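# Lift the pan off the hot plate and hold it

## Task

Grasp the pan and raise the entire pan to at least about three finger-widths above where it rested on the hot plate. Keep holding it motionless in the air without releasing it, and make sure that at the end it touches nothing else.

## Robot and tools

Robot: a wheeled two-armed robot, of which only the right arm (seven joints) and its two-finger gripper can be commanded. Wheels, torso, head and left arm stay fixed. At times something may briefly pull on the held pan or shove a loose item, so grip firmly and watch for this. Never push or knock anything off the table; that counts as failure. Slips, drops, slams, hard hits and heavy pushing are all penalized.

Scene frame (metres): z = 0 is the table top with +z up. +x runs across the table away from the robot, and the robot's right side faces -y. The robot stands at the -x edge, facing +x within about 12 degrees. The table's near edge is at x = 0.12. The right shoulder sits 0.46 to 0.57 m above the table and within 0.07 m of the origin when seen from above. The point between the finger pads can reach at most 0.77 m from the shoulder.

Row layout (used by execute_actions and by move): one list of 8 numbers for the single arm, each between -1 and 1. The order is fixed: shoulder roll, hand roll, forearm roll, shoulder pitch, wrist pitch, elbow, shoulder yaw, then gripper opening. The first seven are joint offsets, not absolute angles, and are scaled so that 1.0 = 1.531 rad. The eighth is an absolute opening: +1 fully open, -1 closed. Closing fully takes at least about 0.5 s.

Joint ranges (rad): shoulder pitch -2.356..2.356, shoulder roll -3.142..0.000, shoulder yaw -2.094..2.094, elbow -2.618..0.010, forearm roll -3.142..3.142, wrist pitch -1.571..1.920, hand roll -2.705..2.705. The true ends can differ by up to 0.013 rad. An action that would push a joint more than 0.013 rad past its end is rejected. If the first action of a call fails that check, or any action is malformed, the whole call is rejected and nothing moves. A joint asked to go beyond its real end stops at that end, and the result may then say "joint sent to its limit".

execute_actions(actions): a list of actions. Each action is a table of 0 to 15 rows, and each row lasts one control step of 1/30 s. A table with fewer rows repeats its last row until all 15 steps are used. Joint offsets in every row are measured from the angles at the start of that action, not from the previous row. For the first action of a call, that means the last reported angles. An empty list just returns the current state and images.

move(target, speed, blocking): target is one 8-number row as above. Its offsets count from the "Joint positions" in the most recent result that showed them. All joints travel together, so the gripper follows a curve. speed is the top rate in rad/s for the joint with the farthest to go: 0.01 to 2, default 0.5. Paths take 0.5 to 10 s and stop after 10 s even if not finished. Moves do not avoid obstacles, and faster or deeper contact presses harder. The finger value is applied at the start. The extra "move:" line reports how it ended: done, off_target, moving, held, fault and so on. It also gives limits=held or limits=none, and names the joint farthest from its target. With blocking=false the result comes back after 0.5 s while the arm keeps going. Other moves and execute_actions are refused until a result shows it finished, so use wait or stop first.

wait(seconds): 0 to 10. The arm holds its last command, and a running move continues; the wait returns early when that move ends. stop(): brakes a running move, which needs space to do so; the fingers keep moving. zoom_image(camera, region): a closer look at one camera's latest image. region is [x0, y0, x1, y1] in pixels, at most 504x504. Cameras: cam_head, cam_held_wrist, cam_high, cam_low, cam_wrist, each 896x504. finished_scene(scene): ends the current scene, given by its number; this cannot be undone. It also reports success and gives the next task.

Results: "Joint positions" lists the seven joints in row order (rad), then the two finger slides in metres (0.000 closed, 0.050 fully open). "Joint targets" gives the angle each joint is currently being driven toward. grip_measured is the opening on the command scale and may be off by up to 0.020. "joint command not followed" means a clearance check altered or blocked targets.

Motion limits: each step's target stays within 0.117 rad of the measured angle. Targets that would move the gripper more than 70 mm from where it is get scaled back. Big changes therefore take several actions, and an unfinished motion must be commanded again rather than waited out.

Gripping: to hold the pan, keep sending an opening about 0.09 below grip_measured; a smaller gap gives a lighter hold. Each pad pushes up to about 40 N. A fast close can squeeze harder and may even spring the fingers open.

Avoid faults. If contact torque reaches a joint's load limit, the arm halts for 10 s and the rest of the call is skipped. The limits in N m are: shoulder pitch, roll and yaw 66.5; elbow 34.2; forearm roll, wrist pitch and hand roll 23.7. The weight of the held pan counts toward these. Holding loads heats the motors, even during your thinking time. A MOTOR HOT line appears at 65 °C, and at 80 °C the brakes engage (OVER-TEMPERATURE FAULT) until the motors cool. The robot keeps its last command while you think, so lift, steady the pan and finish promptly.

Each tool is called by a JSON object that holds its "method" and its "body", one argument or row to a line.

## Session

{"method": "execute_actions", "body": {
  "actions": []
}}

Scene clock: 0.00 s.
grip_measured=+0.98
Joint names: [shoulder roll, hand roll, forearm roll, shoulder pitch, wrist pitch, elbow, shoulder yaw]
Joint positions: [-0.325 -0.425 -1.239 -1.373  1.168 -1.277  0.233  0.05   0.05 ]
Joint targets: [-0.325 -0.425 -1.239 -1.373 1.168 -1.277 0.233 0.050 0.050]

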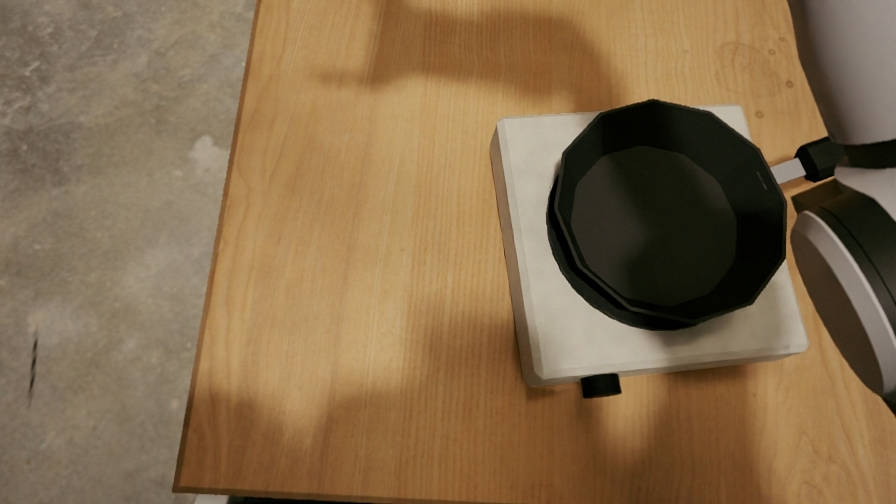

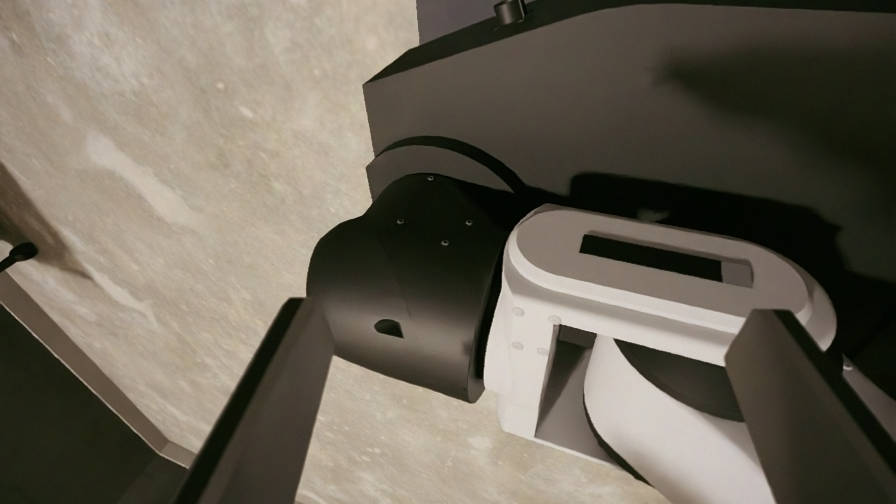

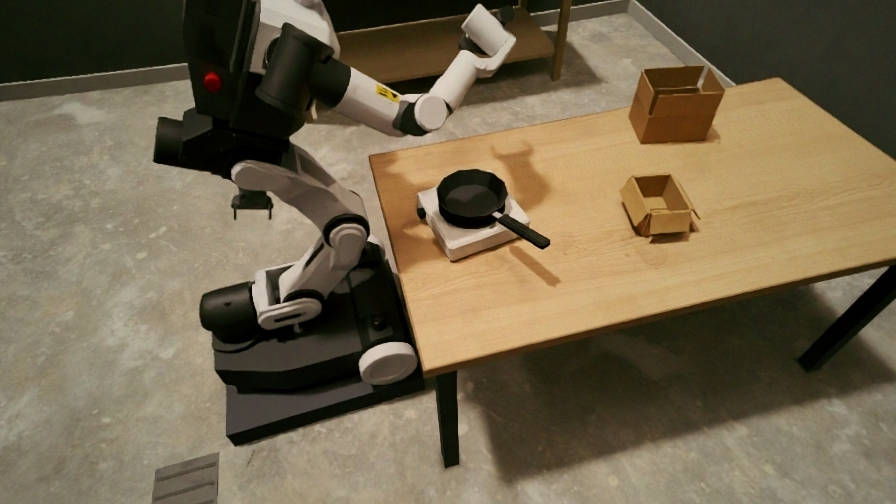

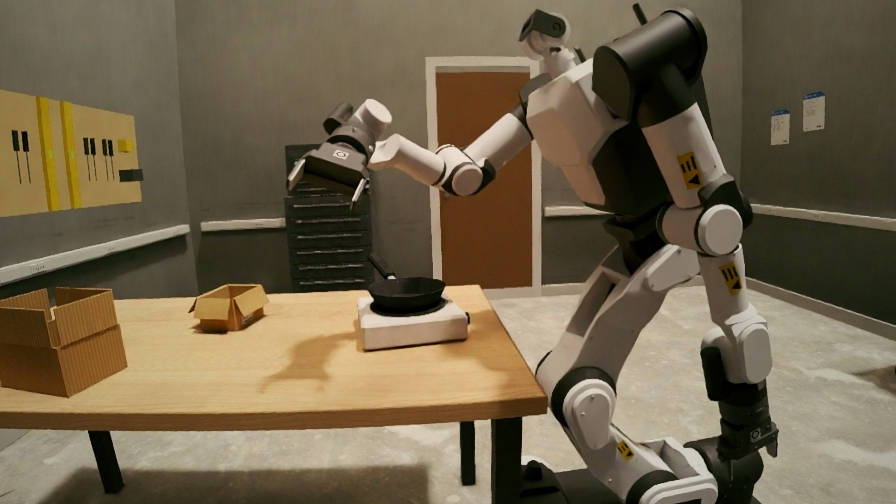

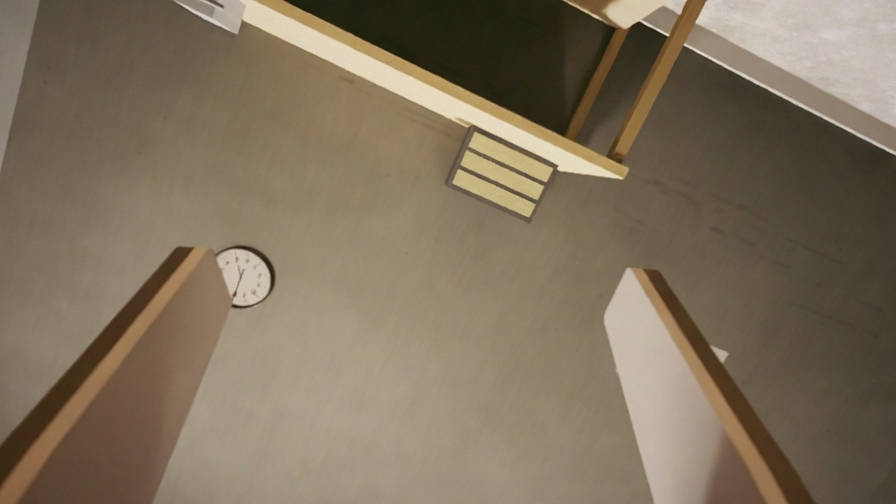

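{"method": "zoom_image", "body": {
  "camera": "cam_low",
  "region": [260, 0, 760, 360]
}}

{"method": "zoom_image", "body": {
  "camera": "cam_high",
  "region": [160, 0, 600, 300]
}}

Region (260, 0, 760, 360) of cam_low's 896x504 image, scaled by 1.008, with more detail than that image has; it fills the top 363 rows of this view, and the rest is white.

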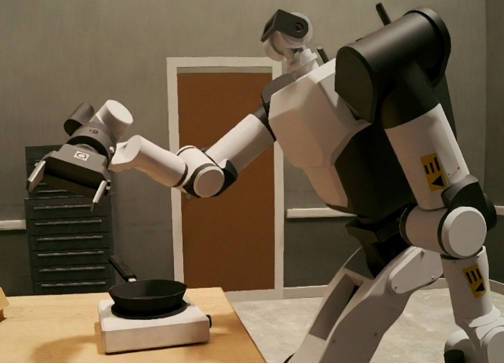

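Region (160, 0, 600, 300) of cam_high's 896x504 image, scaled by 1.145, with more detail than that image has; it fills the top 344 rows of this view, and the rest is white.

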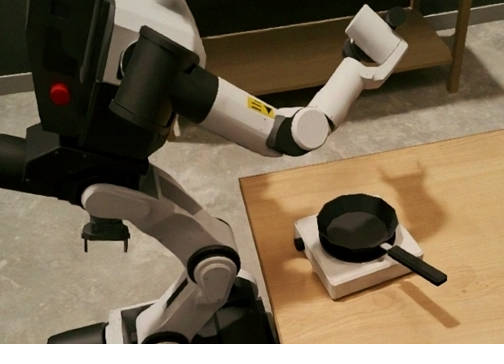

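{"method": "zoom_image", "body": {
  "camera": "cam_high",
  "region": [400, 150, 580, 290]
}}

{"method": "zoom_image", "body": {
  "camera": "cam_low",
  "region": [340, 240, 490, 360]
}}

{"method": "zoom_image", "body": {
  "camera": "cam_head",
  "region": [480, 60, 896, 420]
}}

Region (400, 150, 580, 290) of cam_high's 896x504 image, scaled by 2.800, with more detail than that image has.

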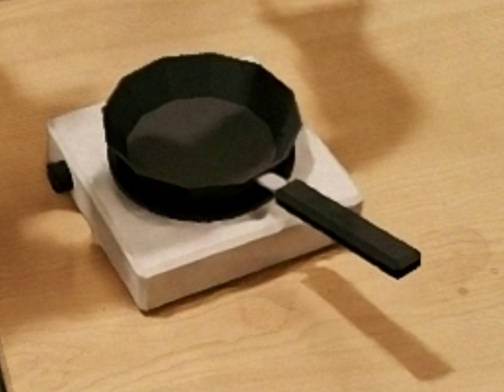

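Region (340, 240, 490, 360) of cam_low's 896x504 image, scaled by 3.360, with more detail than that image has; it fills the top 403 rows of this view, and the rest is white.

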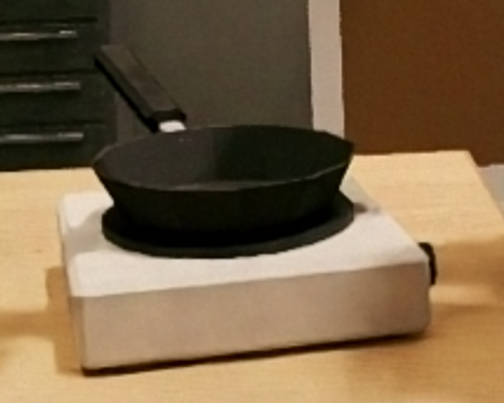

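Region (480, 60, 896, 420) of cam_head's 896x504 image, scaled by 1.212, with more detail than that image has; it fills the top 436 rows of this view, and the rest is white.

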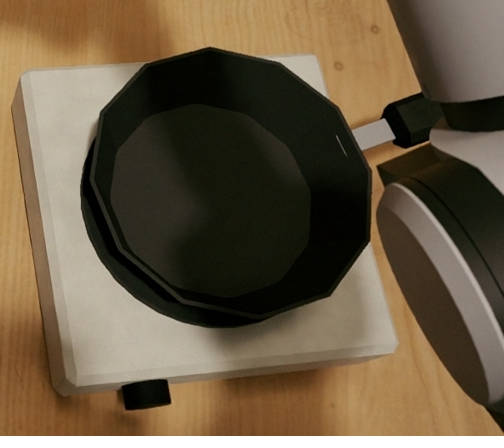

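{"method": "zoom_image", "body": {
  "camera": "cam_high",
  "region": [230, 0, 550, 180]
}}

{"method": "zoom_image", "body": {
  "camera": "cam_low",
  "region": [270, 70, 550, 230]
}}

Region (230, 0, 550, 180) of cam_high's 896x504 image, scaled by 1.575, with more detail than that image has; it fills the top 284 rows of this view, and the rest is white.

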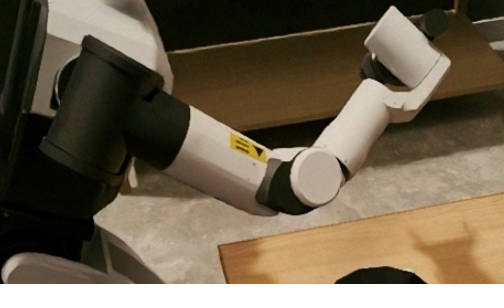

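Region (270, 70, 550, 230) of cam_low's 896x504 image, scaled by 1.800, with more detail than that image has; it fills the top 288 rows of this view, and the rest is white.

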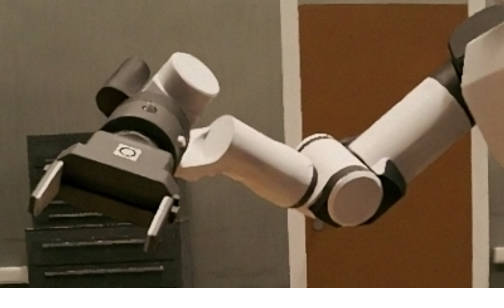

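{"method": "zoom_image", "body": {
  "camera": "cam_head",
  "region": [140, 420, 280, 504]
}}

{"method": "zoom_image", "body": {
  "camera": "cam_high",
  "region": [340, 130, 460, 400]
}}

{"method": "zoom_image", "body": {
  "camera": "cam_low",
  "region": [440, 270, 580, 430]
}}

Region (140, 420, 280, 504) of cam_head's 896x504 image, scaled by 3.600, with more detail than that image has; it fills the top 302 rows of this view, and the rest is white.

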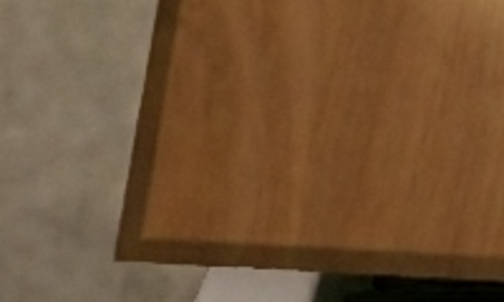

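Region (340, 130, 460, 400) of cam_high's 896x504 image, scaled by 1.867, with more detail than that image has.

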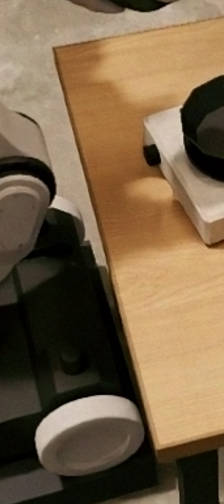

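Region (440, 270, 580, 430) of cam_low's 896x504 image, scaled by 3.150, with more detail than that image has; it fills the left 441 columns of this view, and the rest is white.

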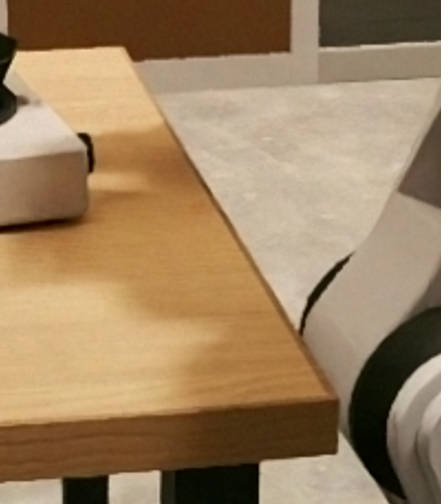

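{"method": "zoom_image", "body": {
  "camera": "cam_head",
  "region": [680, 90, 860, 330]
}}

{"method": "zoom_image", "body": {
  "camera": "cam_head",
  "region": [530, 180, 730, 350]
}}

Region (680, 90, 860, 330) of cam_head's 896x504 image, scaled by 2.100, with more detail than that image has; it fills the left 378 columns of this view, and the rest is white.

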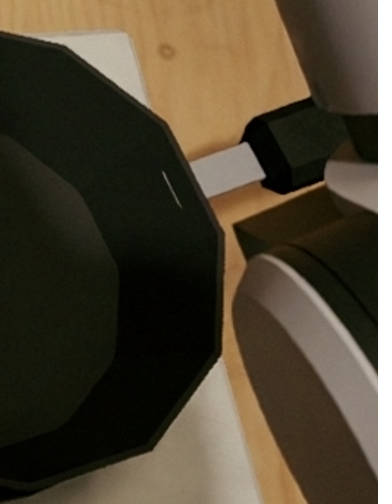

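Region (530, 180, 730, 350) of cam_head's 896x504 image, scaled by 2.520, with more detail than that image has; it fills the top 428 rows of this view, and the rest is white.

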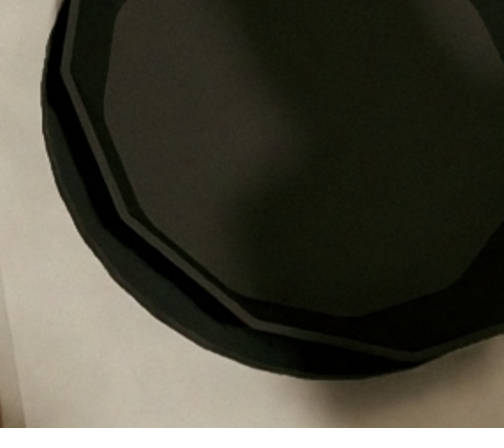

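{"method": "zoom_image", "body": {
  "camera": "cam_low",
  "region": [270, 90, 410, 220]
}}

{"method": "zoom_image", "body": {
  "camera": "cam_high",
  "region": [210, 170, 300, 240]
}}

{"method": "zoom_image", "body": {
  "camera": "cam_low",
  "region": [670, 310, 820, 480]
}}

Region (270, 90, 410, 220) of cam_low's 896x504 image, scaled by 3.600, with more detail than that image has; it fills the top 468 rows of this view, and the rest is white.

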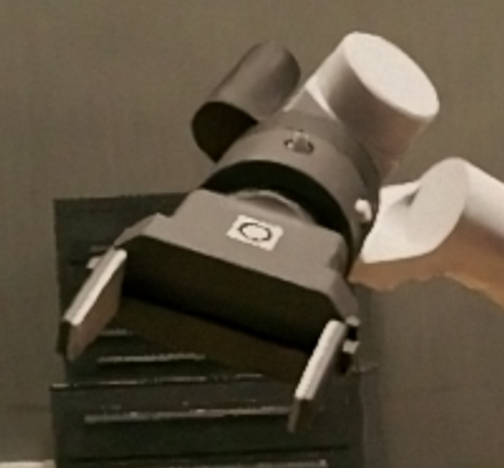

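Region (210, 170, 300, 240) of cam_high's 896x504 image, scaled by 5.600, with more detail than that image has.

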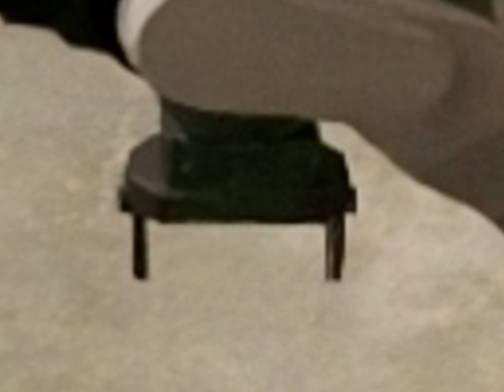

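Region (670, 310, 820, 480) of cam_low's 896x504 image, scaled by 2.965, with more detail than that image has; it fills the left 445 columns of this view, and the rest is white.

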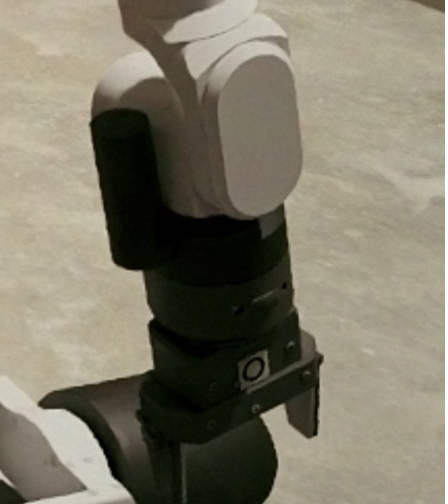

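{"method": "move", "body": {
  "target": [-0.5395, 0.258, 0.0372, 0.2397, 0.3187, -0.1039, 0.0875, 0.4],
  "speed": 0.7
}}

Scene clock: 121.53 s.
grip_measured=+0.40
Joint names: [shoulder roll, hand roll, forearm roll, shoulder pitch, wrist pitch, elbow, shoulder yaw]
Joint positions: [-1.151 -0.03  -1.182 -1.006  1.656 -1.436  0.367  0.035  0.035]
Joint targets: [-1.151 -0.030 -1.182 -1.006 1.656 -1.436 0.367 0.035 0.035]
move: done; limits=none; farthest joint: the shoulder pitch, 0.000 radians from its target (0.367 radians at the start)

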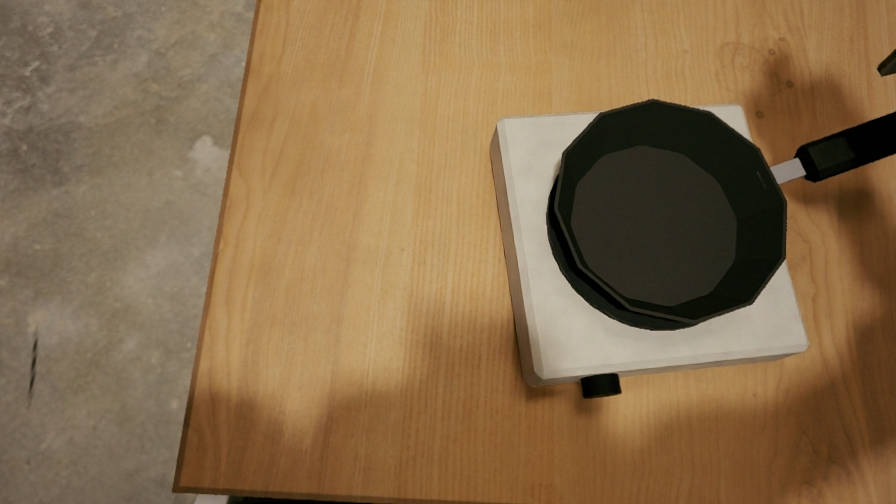

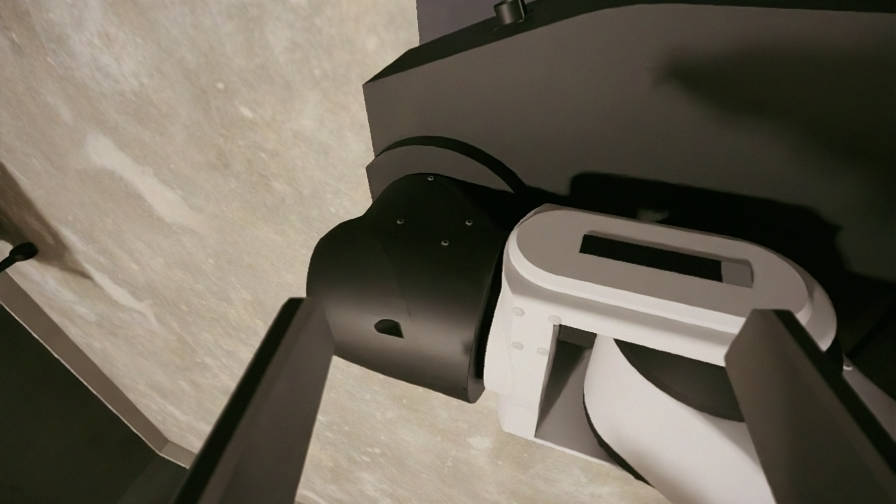

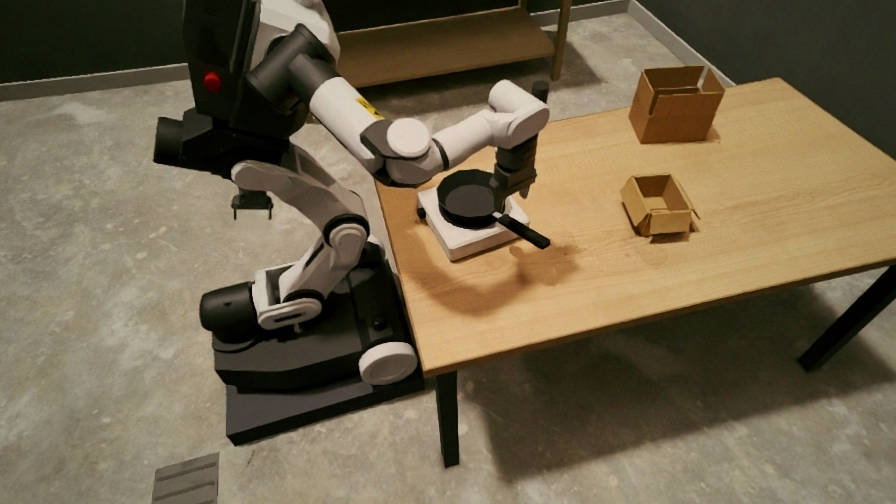

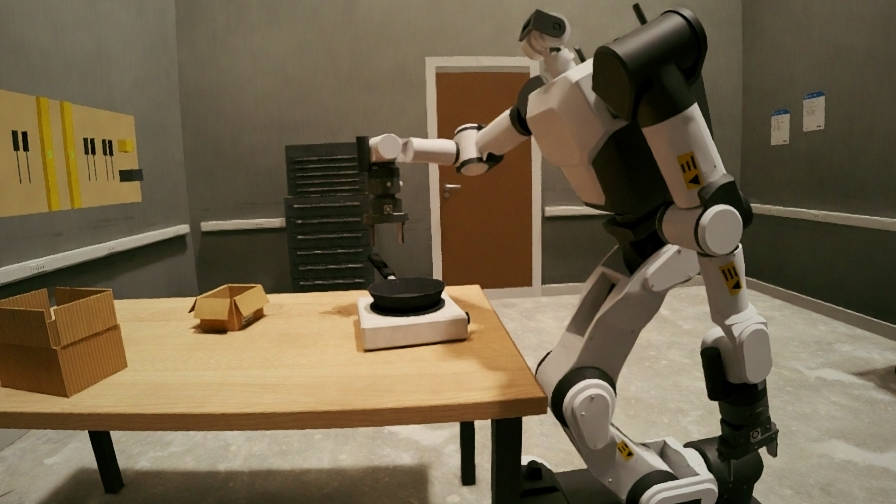

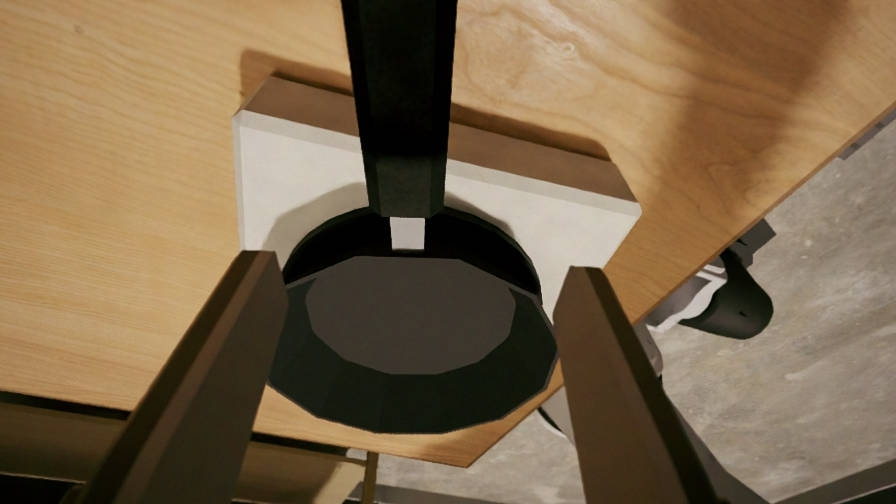

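{"method": "zoom_image", "body": {
  "camera": "cam_low",
  "region": [330, 120, 470, 320]
}}

{"method": "zoom_image", "body": {
  "camera": "cam_high",
  "region": [430, 70, 590, 270]
}}

Region (330, 120, 470, 320) of cam_low's 896x504 image, scaled by 2.520, with more detail than that image has; it fills the left 353 columns of this view, and the rest is white.

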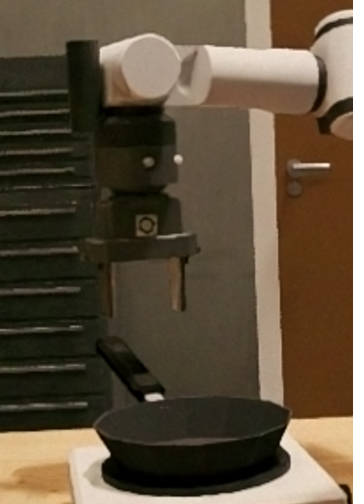

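Region (430, 70, 590, 270) of cam_high's 896x504 image, scaled by 2.520, with more detail than that image has; it fills the left 403 columns of this view, and the rest is white.

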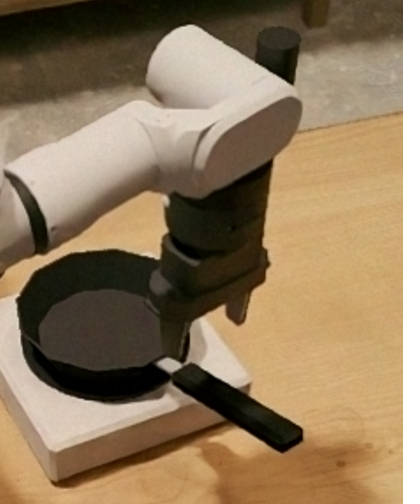

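{"method": "move", "body": {
  "target": [0.1152, 0.0882, 0.0825, 0.0113, -0.1519, 0.1652, 0.0756, 0.3],
  "speed": 0.3
}}

Scene clock: 149.00 s.
grip_measured=+0.30
Joint names: [shoulder roll, hand roll, forearm roll, shoulder pitch, wrist pitch, elbow, shoulder yaw]
Joint positions: [-0.975  0.105 -1.056 -0.989  1.424 -1.183  0.482  0.033  0.033]
Joint targets: [-0.975 0.105 -1.056 -0.989 1.423 -1.183 0.482 0.033 0.033]
move: done; limits=none; farthest joint: the shoulder pitch, 0.001 radians from its target (0.018 radians at the start)

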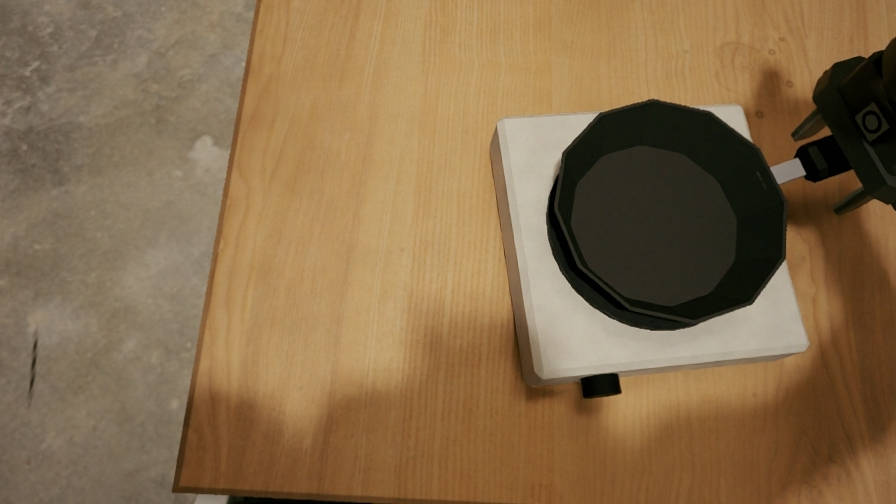

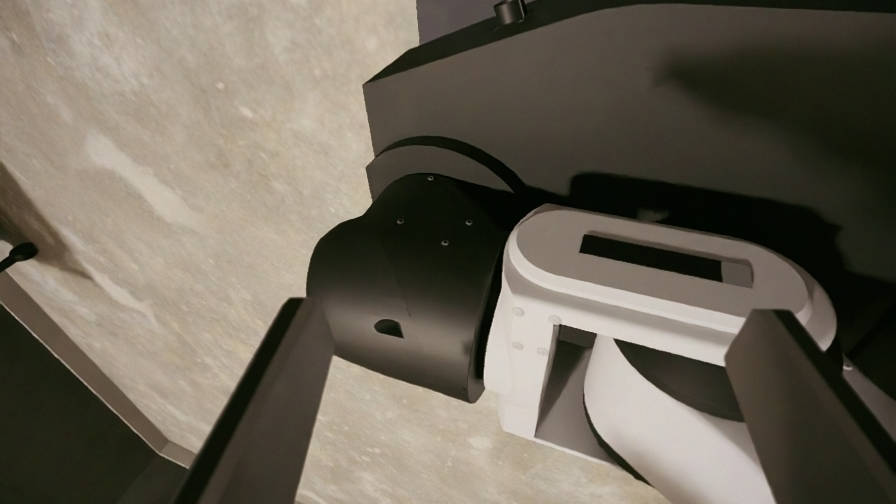

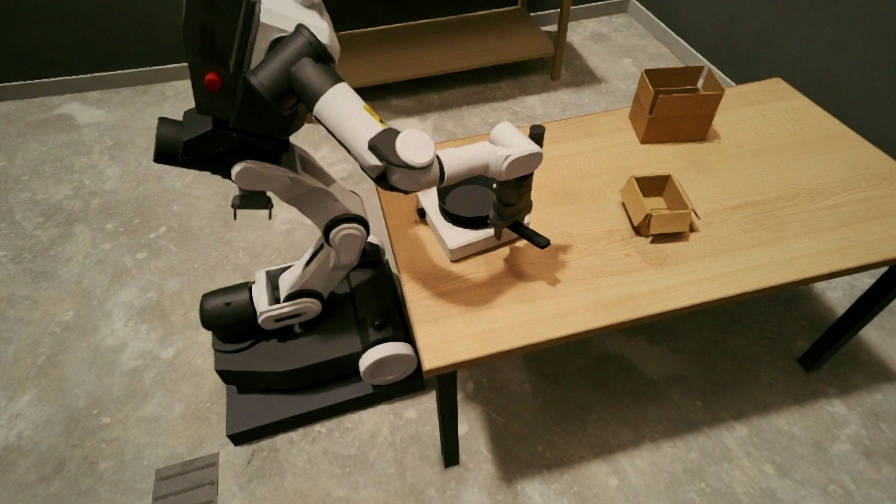

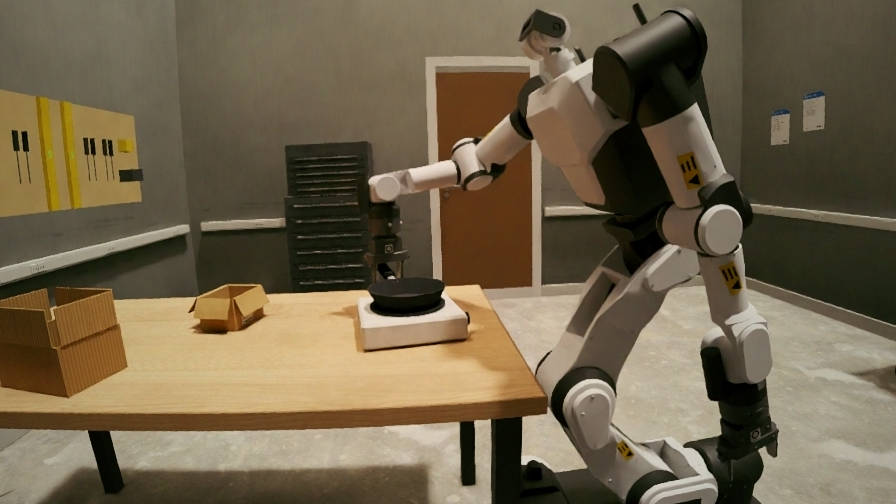

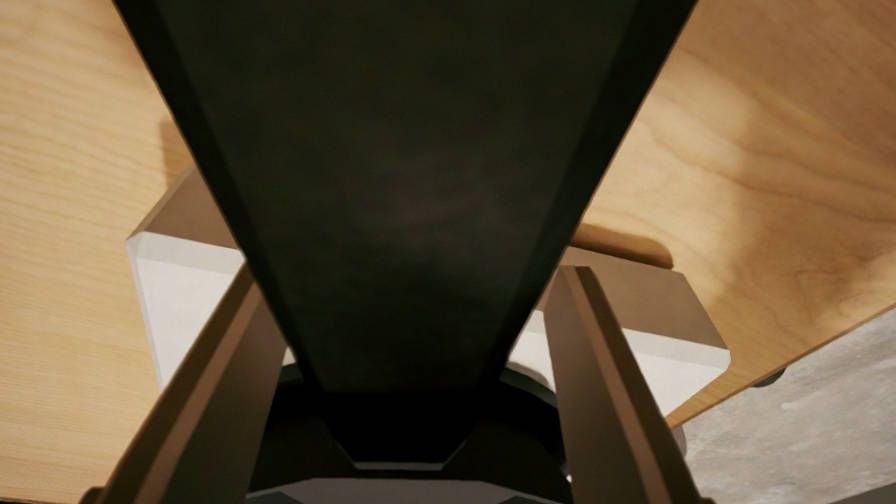

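{"method": "zoom_image", "body": {
  "camera": "cam_low",
  "region": [345, 220, 455, 320]
}}

{"method": "zoom_image", "body": {
  "camera": "cam_head",
  "region": [730, 40, 896, 250]
}}

{"method": "zoom_image", "body": {
  "camera": "cam_high",
  "region": [460, 170, 570, 270]
}}

Region (345, 220, 455, 320) of cam_low's 896x504 image, scaled by 4.582, with more detail than that image has; it fills the top 458 rows of this view, and the rest is white.

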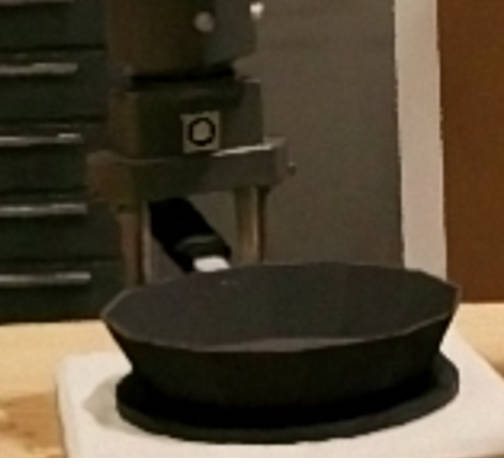

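Region (730, 40, 896, 250) of cam_head's 896x504 image, scaled by 2.400, with more detail than that image has; it fills the left 398 columns of this view, and the rest is white.

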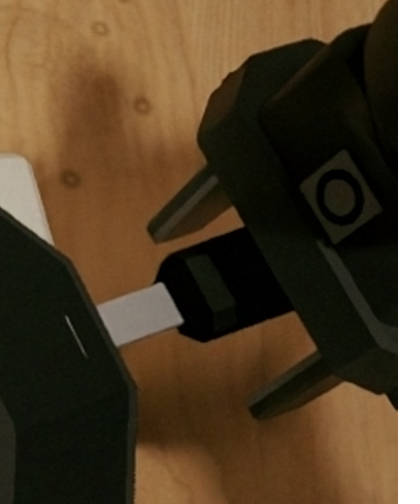

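Region (460, 170, 570, 270) of cam_high's 896x504 image, scaled by 4.582, with more detail than that image has; it fills the top 458 rows of this view, and the rest is white.

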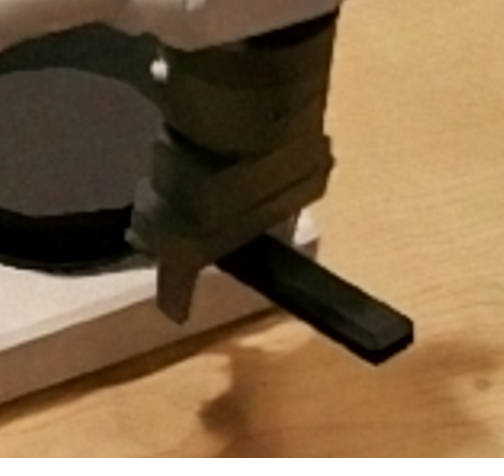

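{"method": "move", "body": {
  "target": [0.0153, -0.0063, 0.0075, -0.0025, -0.0157, 0.0114, 0.0144, -0.2],
  "speed": 0.08
}}

Scene clock: 166.13 s.
grip_measured=-0.20
Joint names: [shoulder roll, hand roll, forearm roll, shoulder pitch, wrist pitch, elbow, shoulder yaw]
Joint positions: [-0.952  0.095 -1.044 -0.993  1.4   -1.166  0.504  0.02   0.02 ]
Joint targets: [-0.951 0.095 -1.044 -0.993 1.399 -1.166 0.504 0.020 0.020]
move: done; limits=none; farthest joint: the shoulder pitch, 0.000 radians from its target (0.004 radians at the start)

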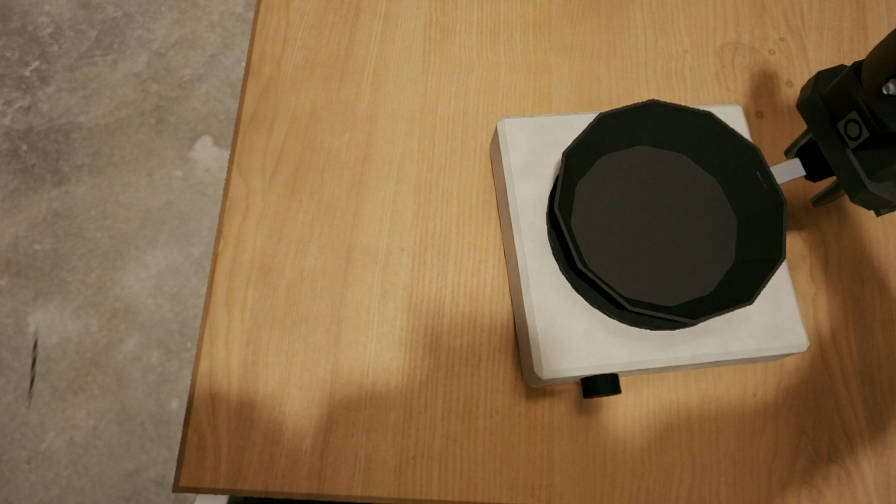

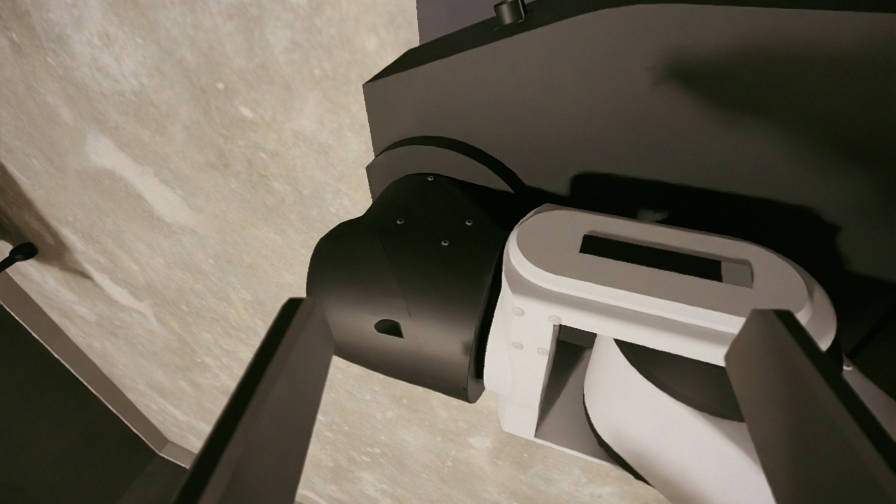

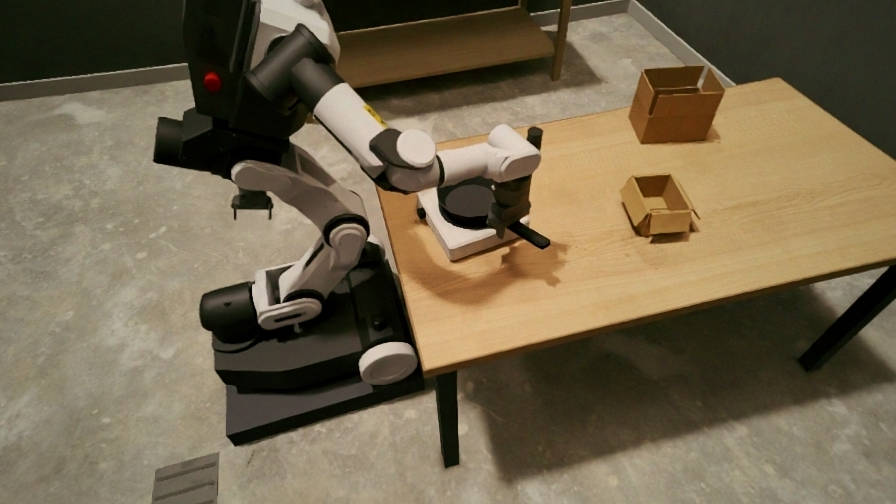

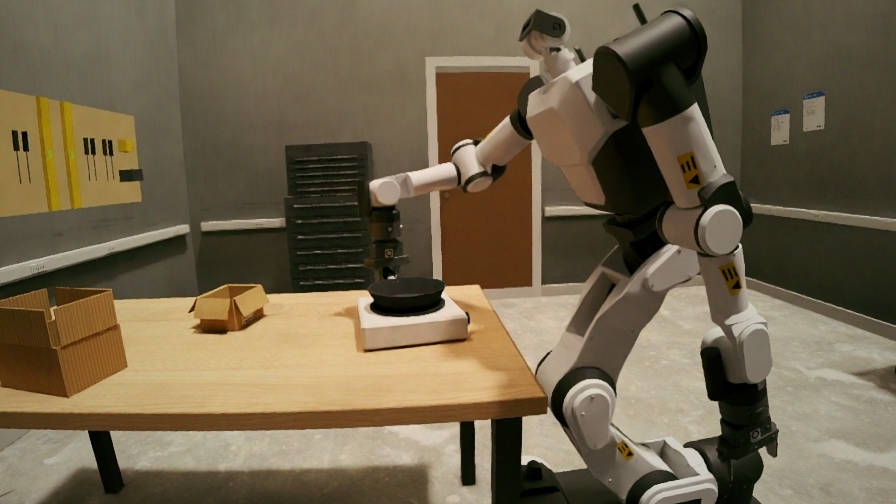

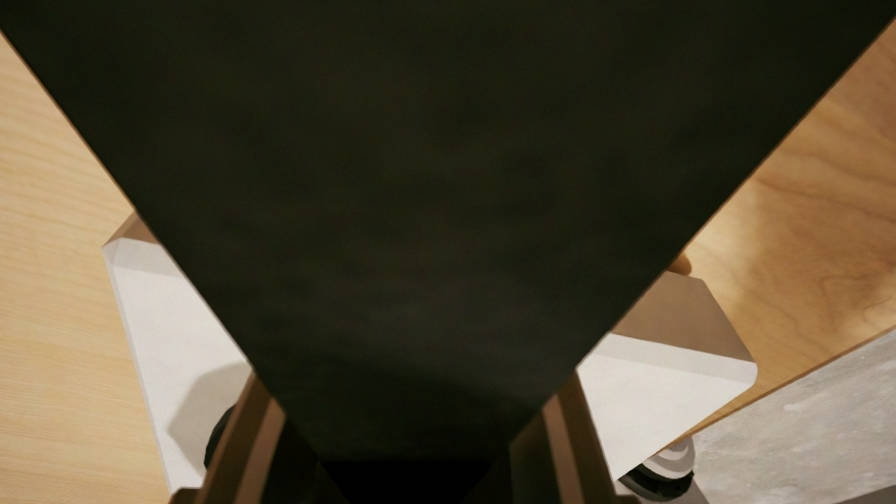

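{"method": "execute_actions", "body": {
  "actions": [
    [[0,0,0,0,0,0,0,-0.23],[0,0,0,0,0,0,0,-0.26],[0,0,0,0,0,0,0,-0.29],[0,0,0,0,0,0,0,-0.32],[0,0,0,0,0,0,0,-0.35],[0,0,0,0,0,0,0,-0.38],[0,0,0,0,0,0,0,-0.40],[0,0,0,0,0,0,0,-0.42],[0,0,0,0,0,0,0,-0.44],[0,0,0,0,0,0,0,-0.46],[0,0,0,0,0,0,0,-0.48],[0,0,0,0,0,0,0,-0.50],[0,0,0,0,0,0,0,-0.52],[0,0,0,0,0,0,0,-0.54],[0,0,0,0,0,0,0,-0.55]]
  ]
}}

Scene clock: 168.97 s.
grip_measured=-0.37
Joint names: [shoulder roll, hand roll, forearm roll, shoulder pitch, wrist pitch, elbow, shoulder yaw]
Joint positions: [-0.952  0.095 -1.044 -0.992  1.4   -1.166  0.504  0.016  0.016]
Joint targets: [-0.952 0.095 -1.044 -0.993 1.400 -1.166 0.504 0.011 0.011]

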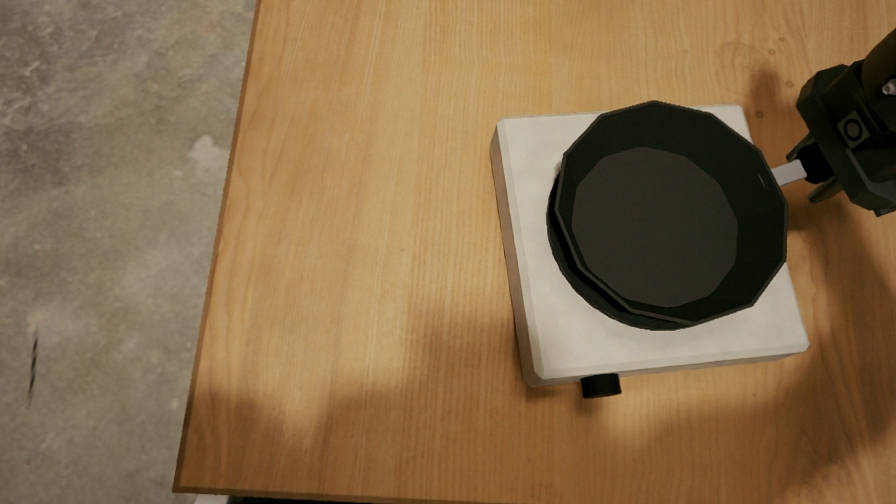

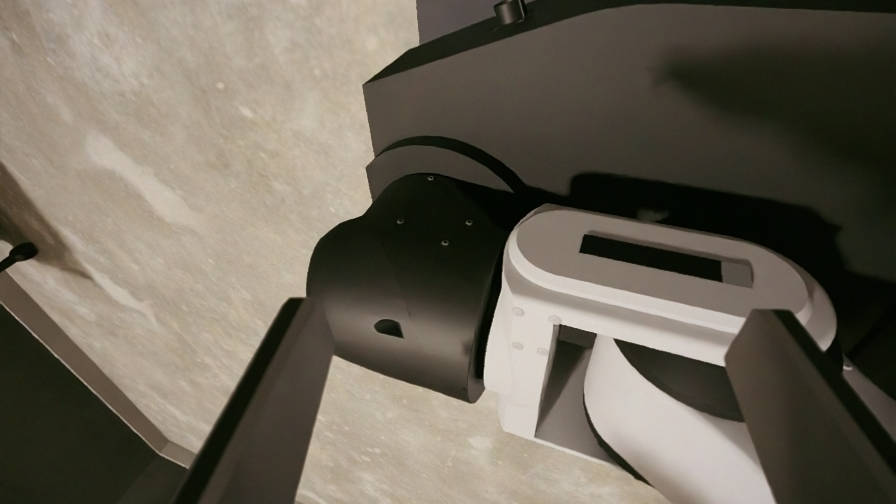

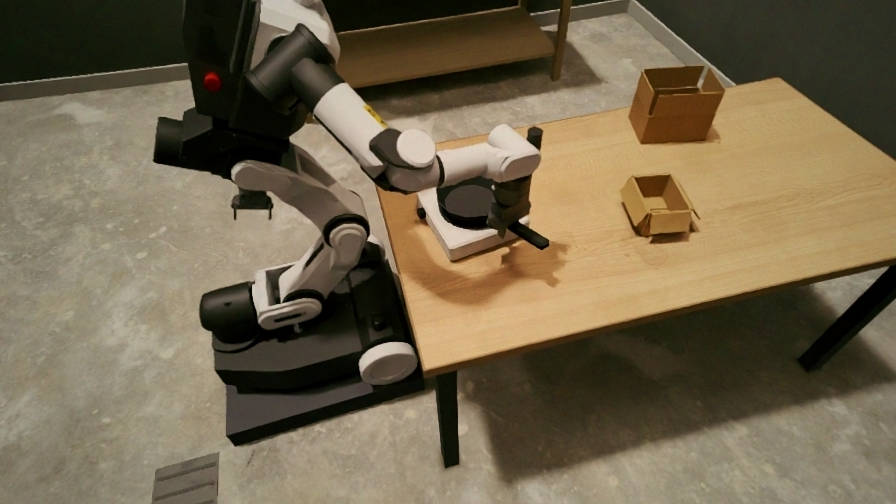

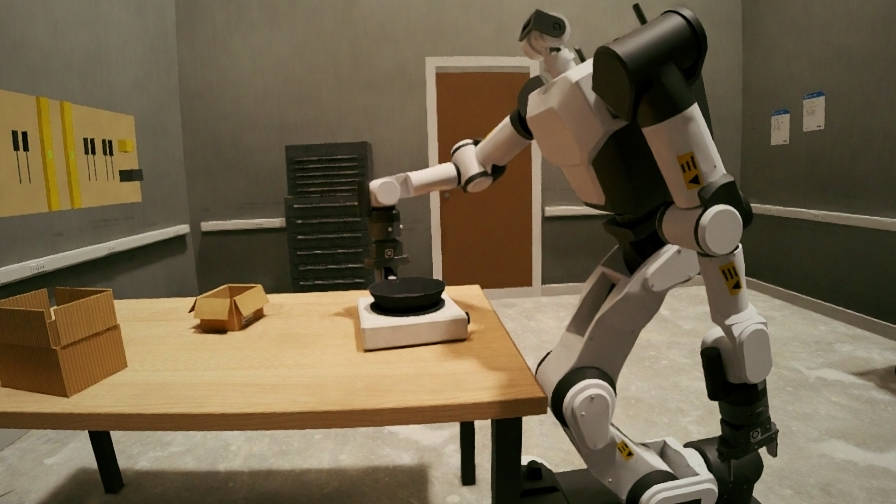

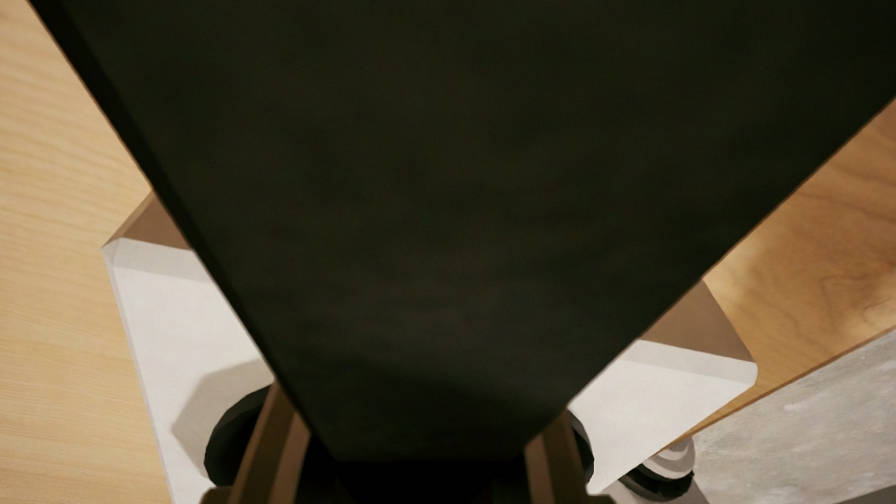

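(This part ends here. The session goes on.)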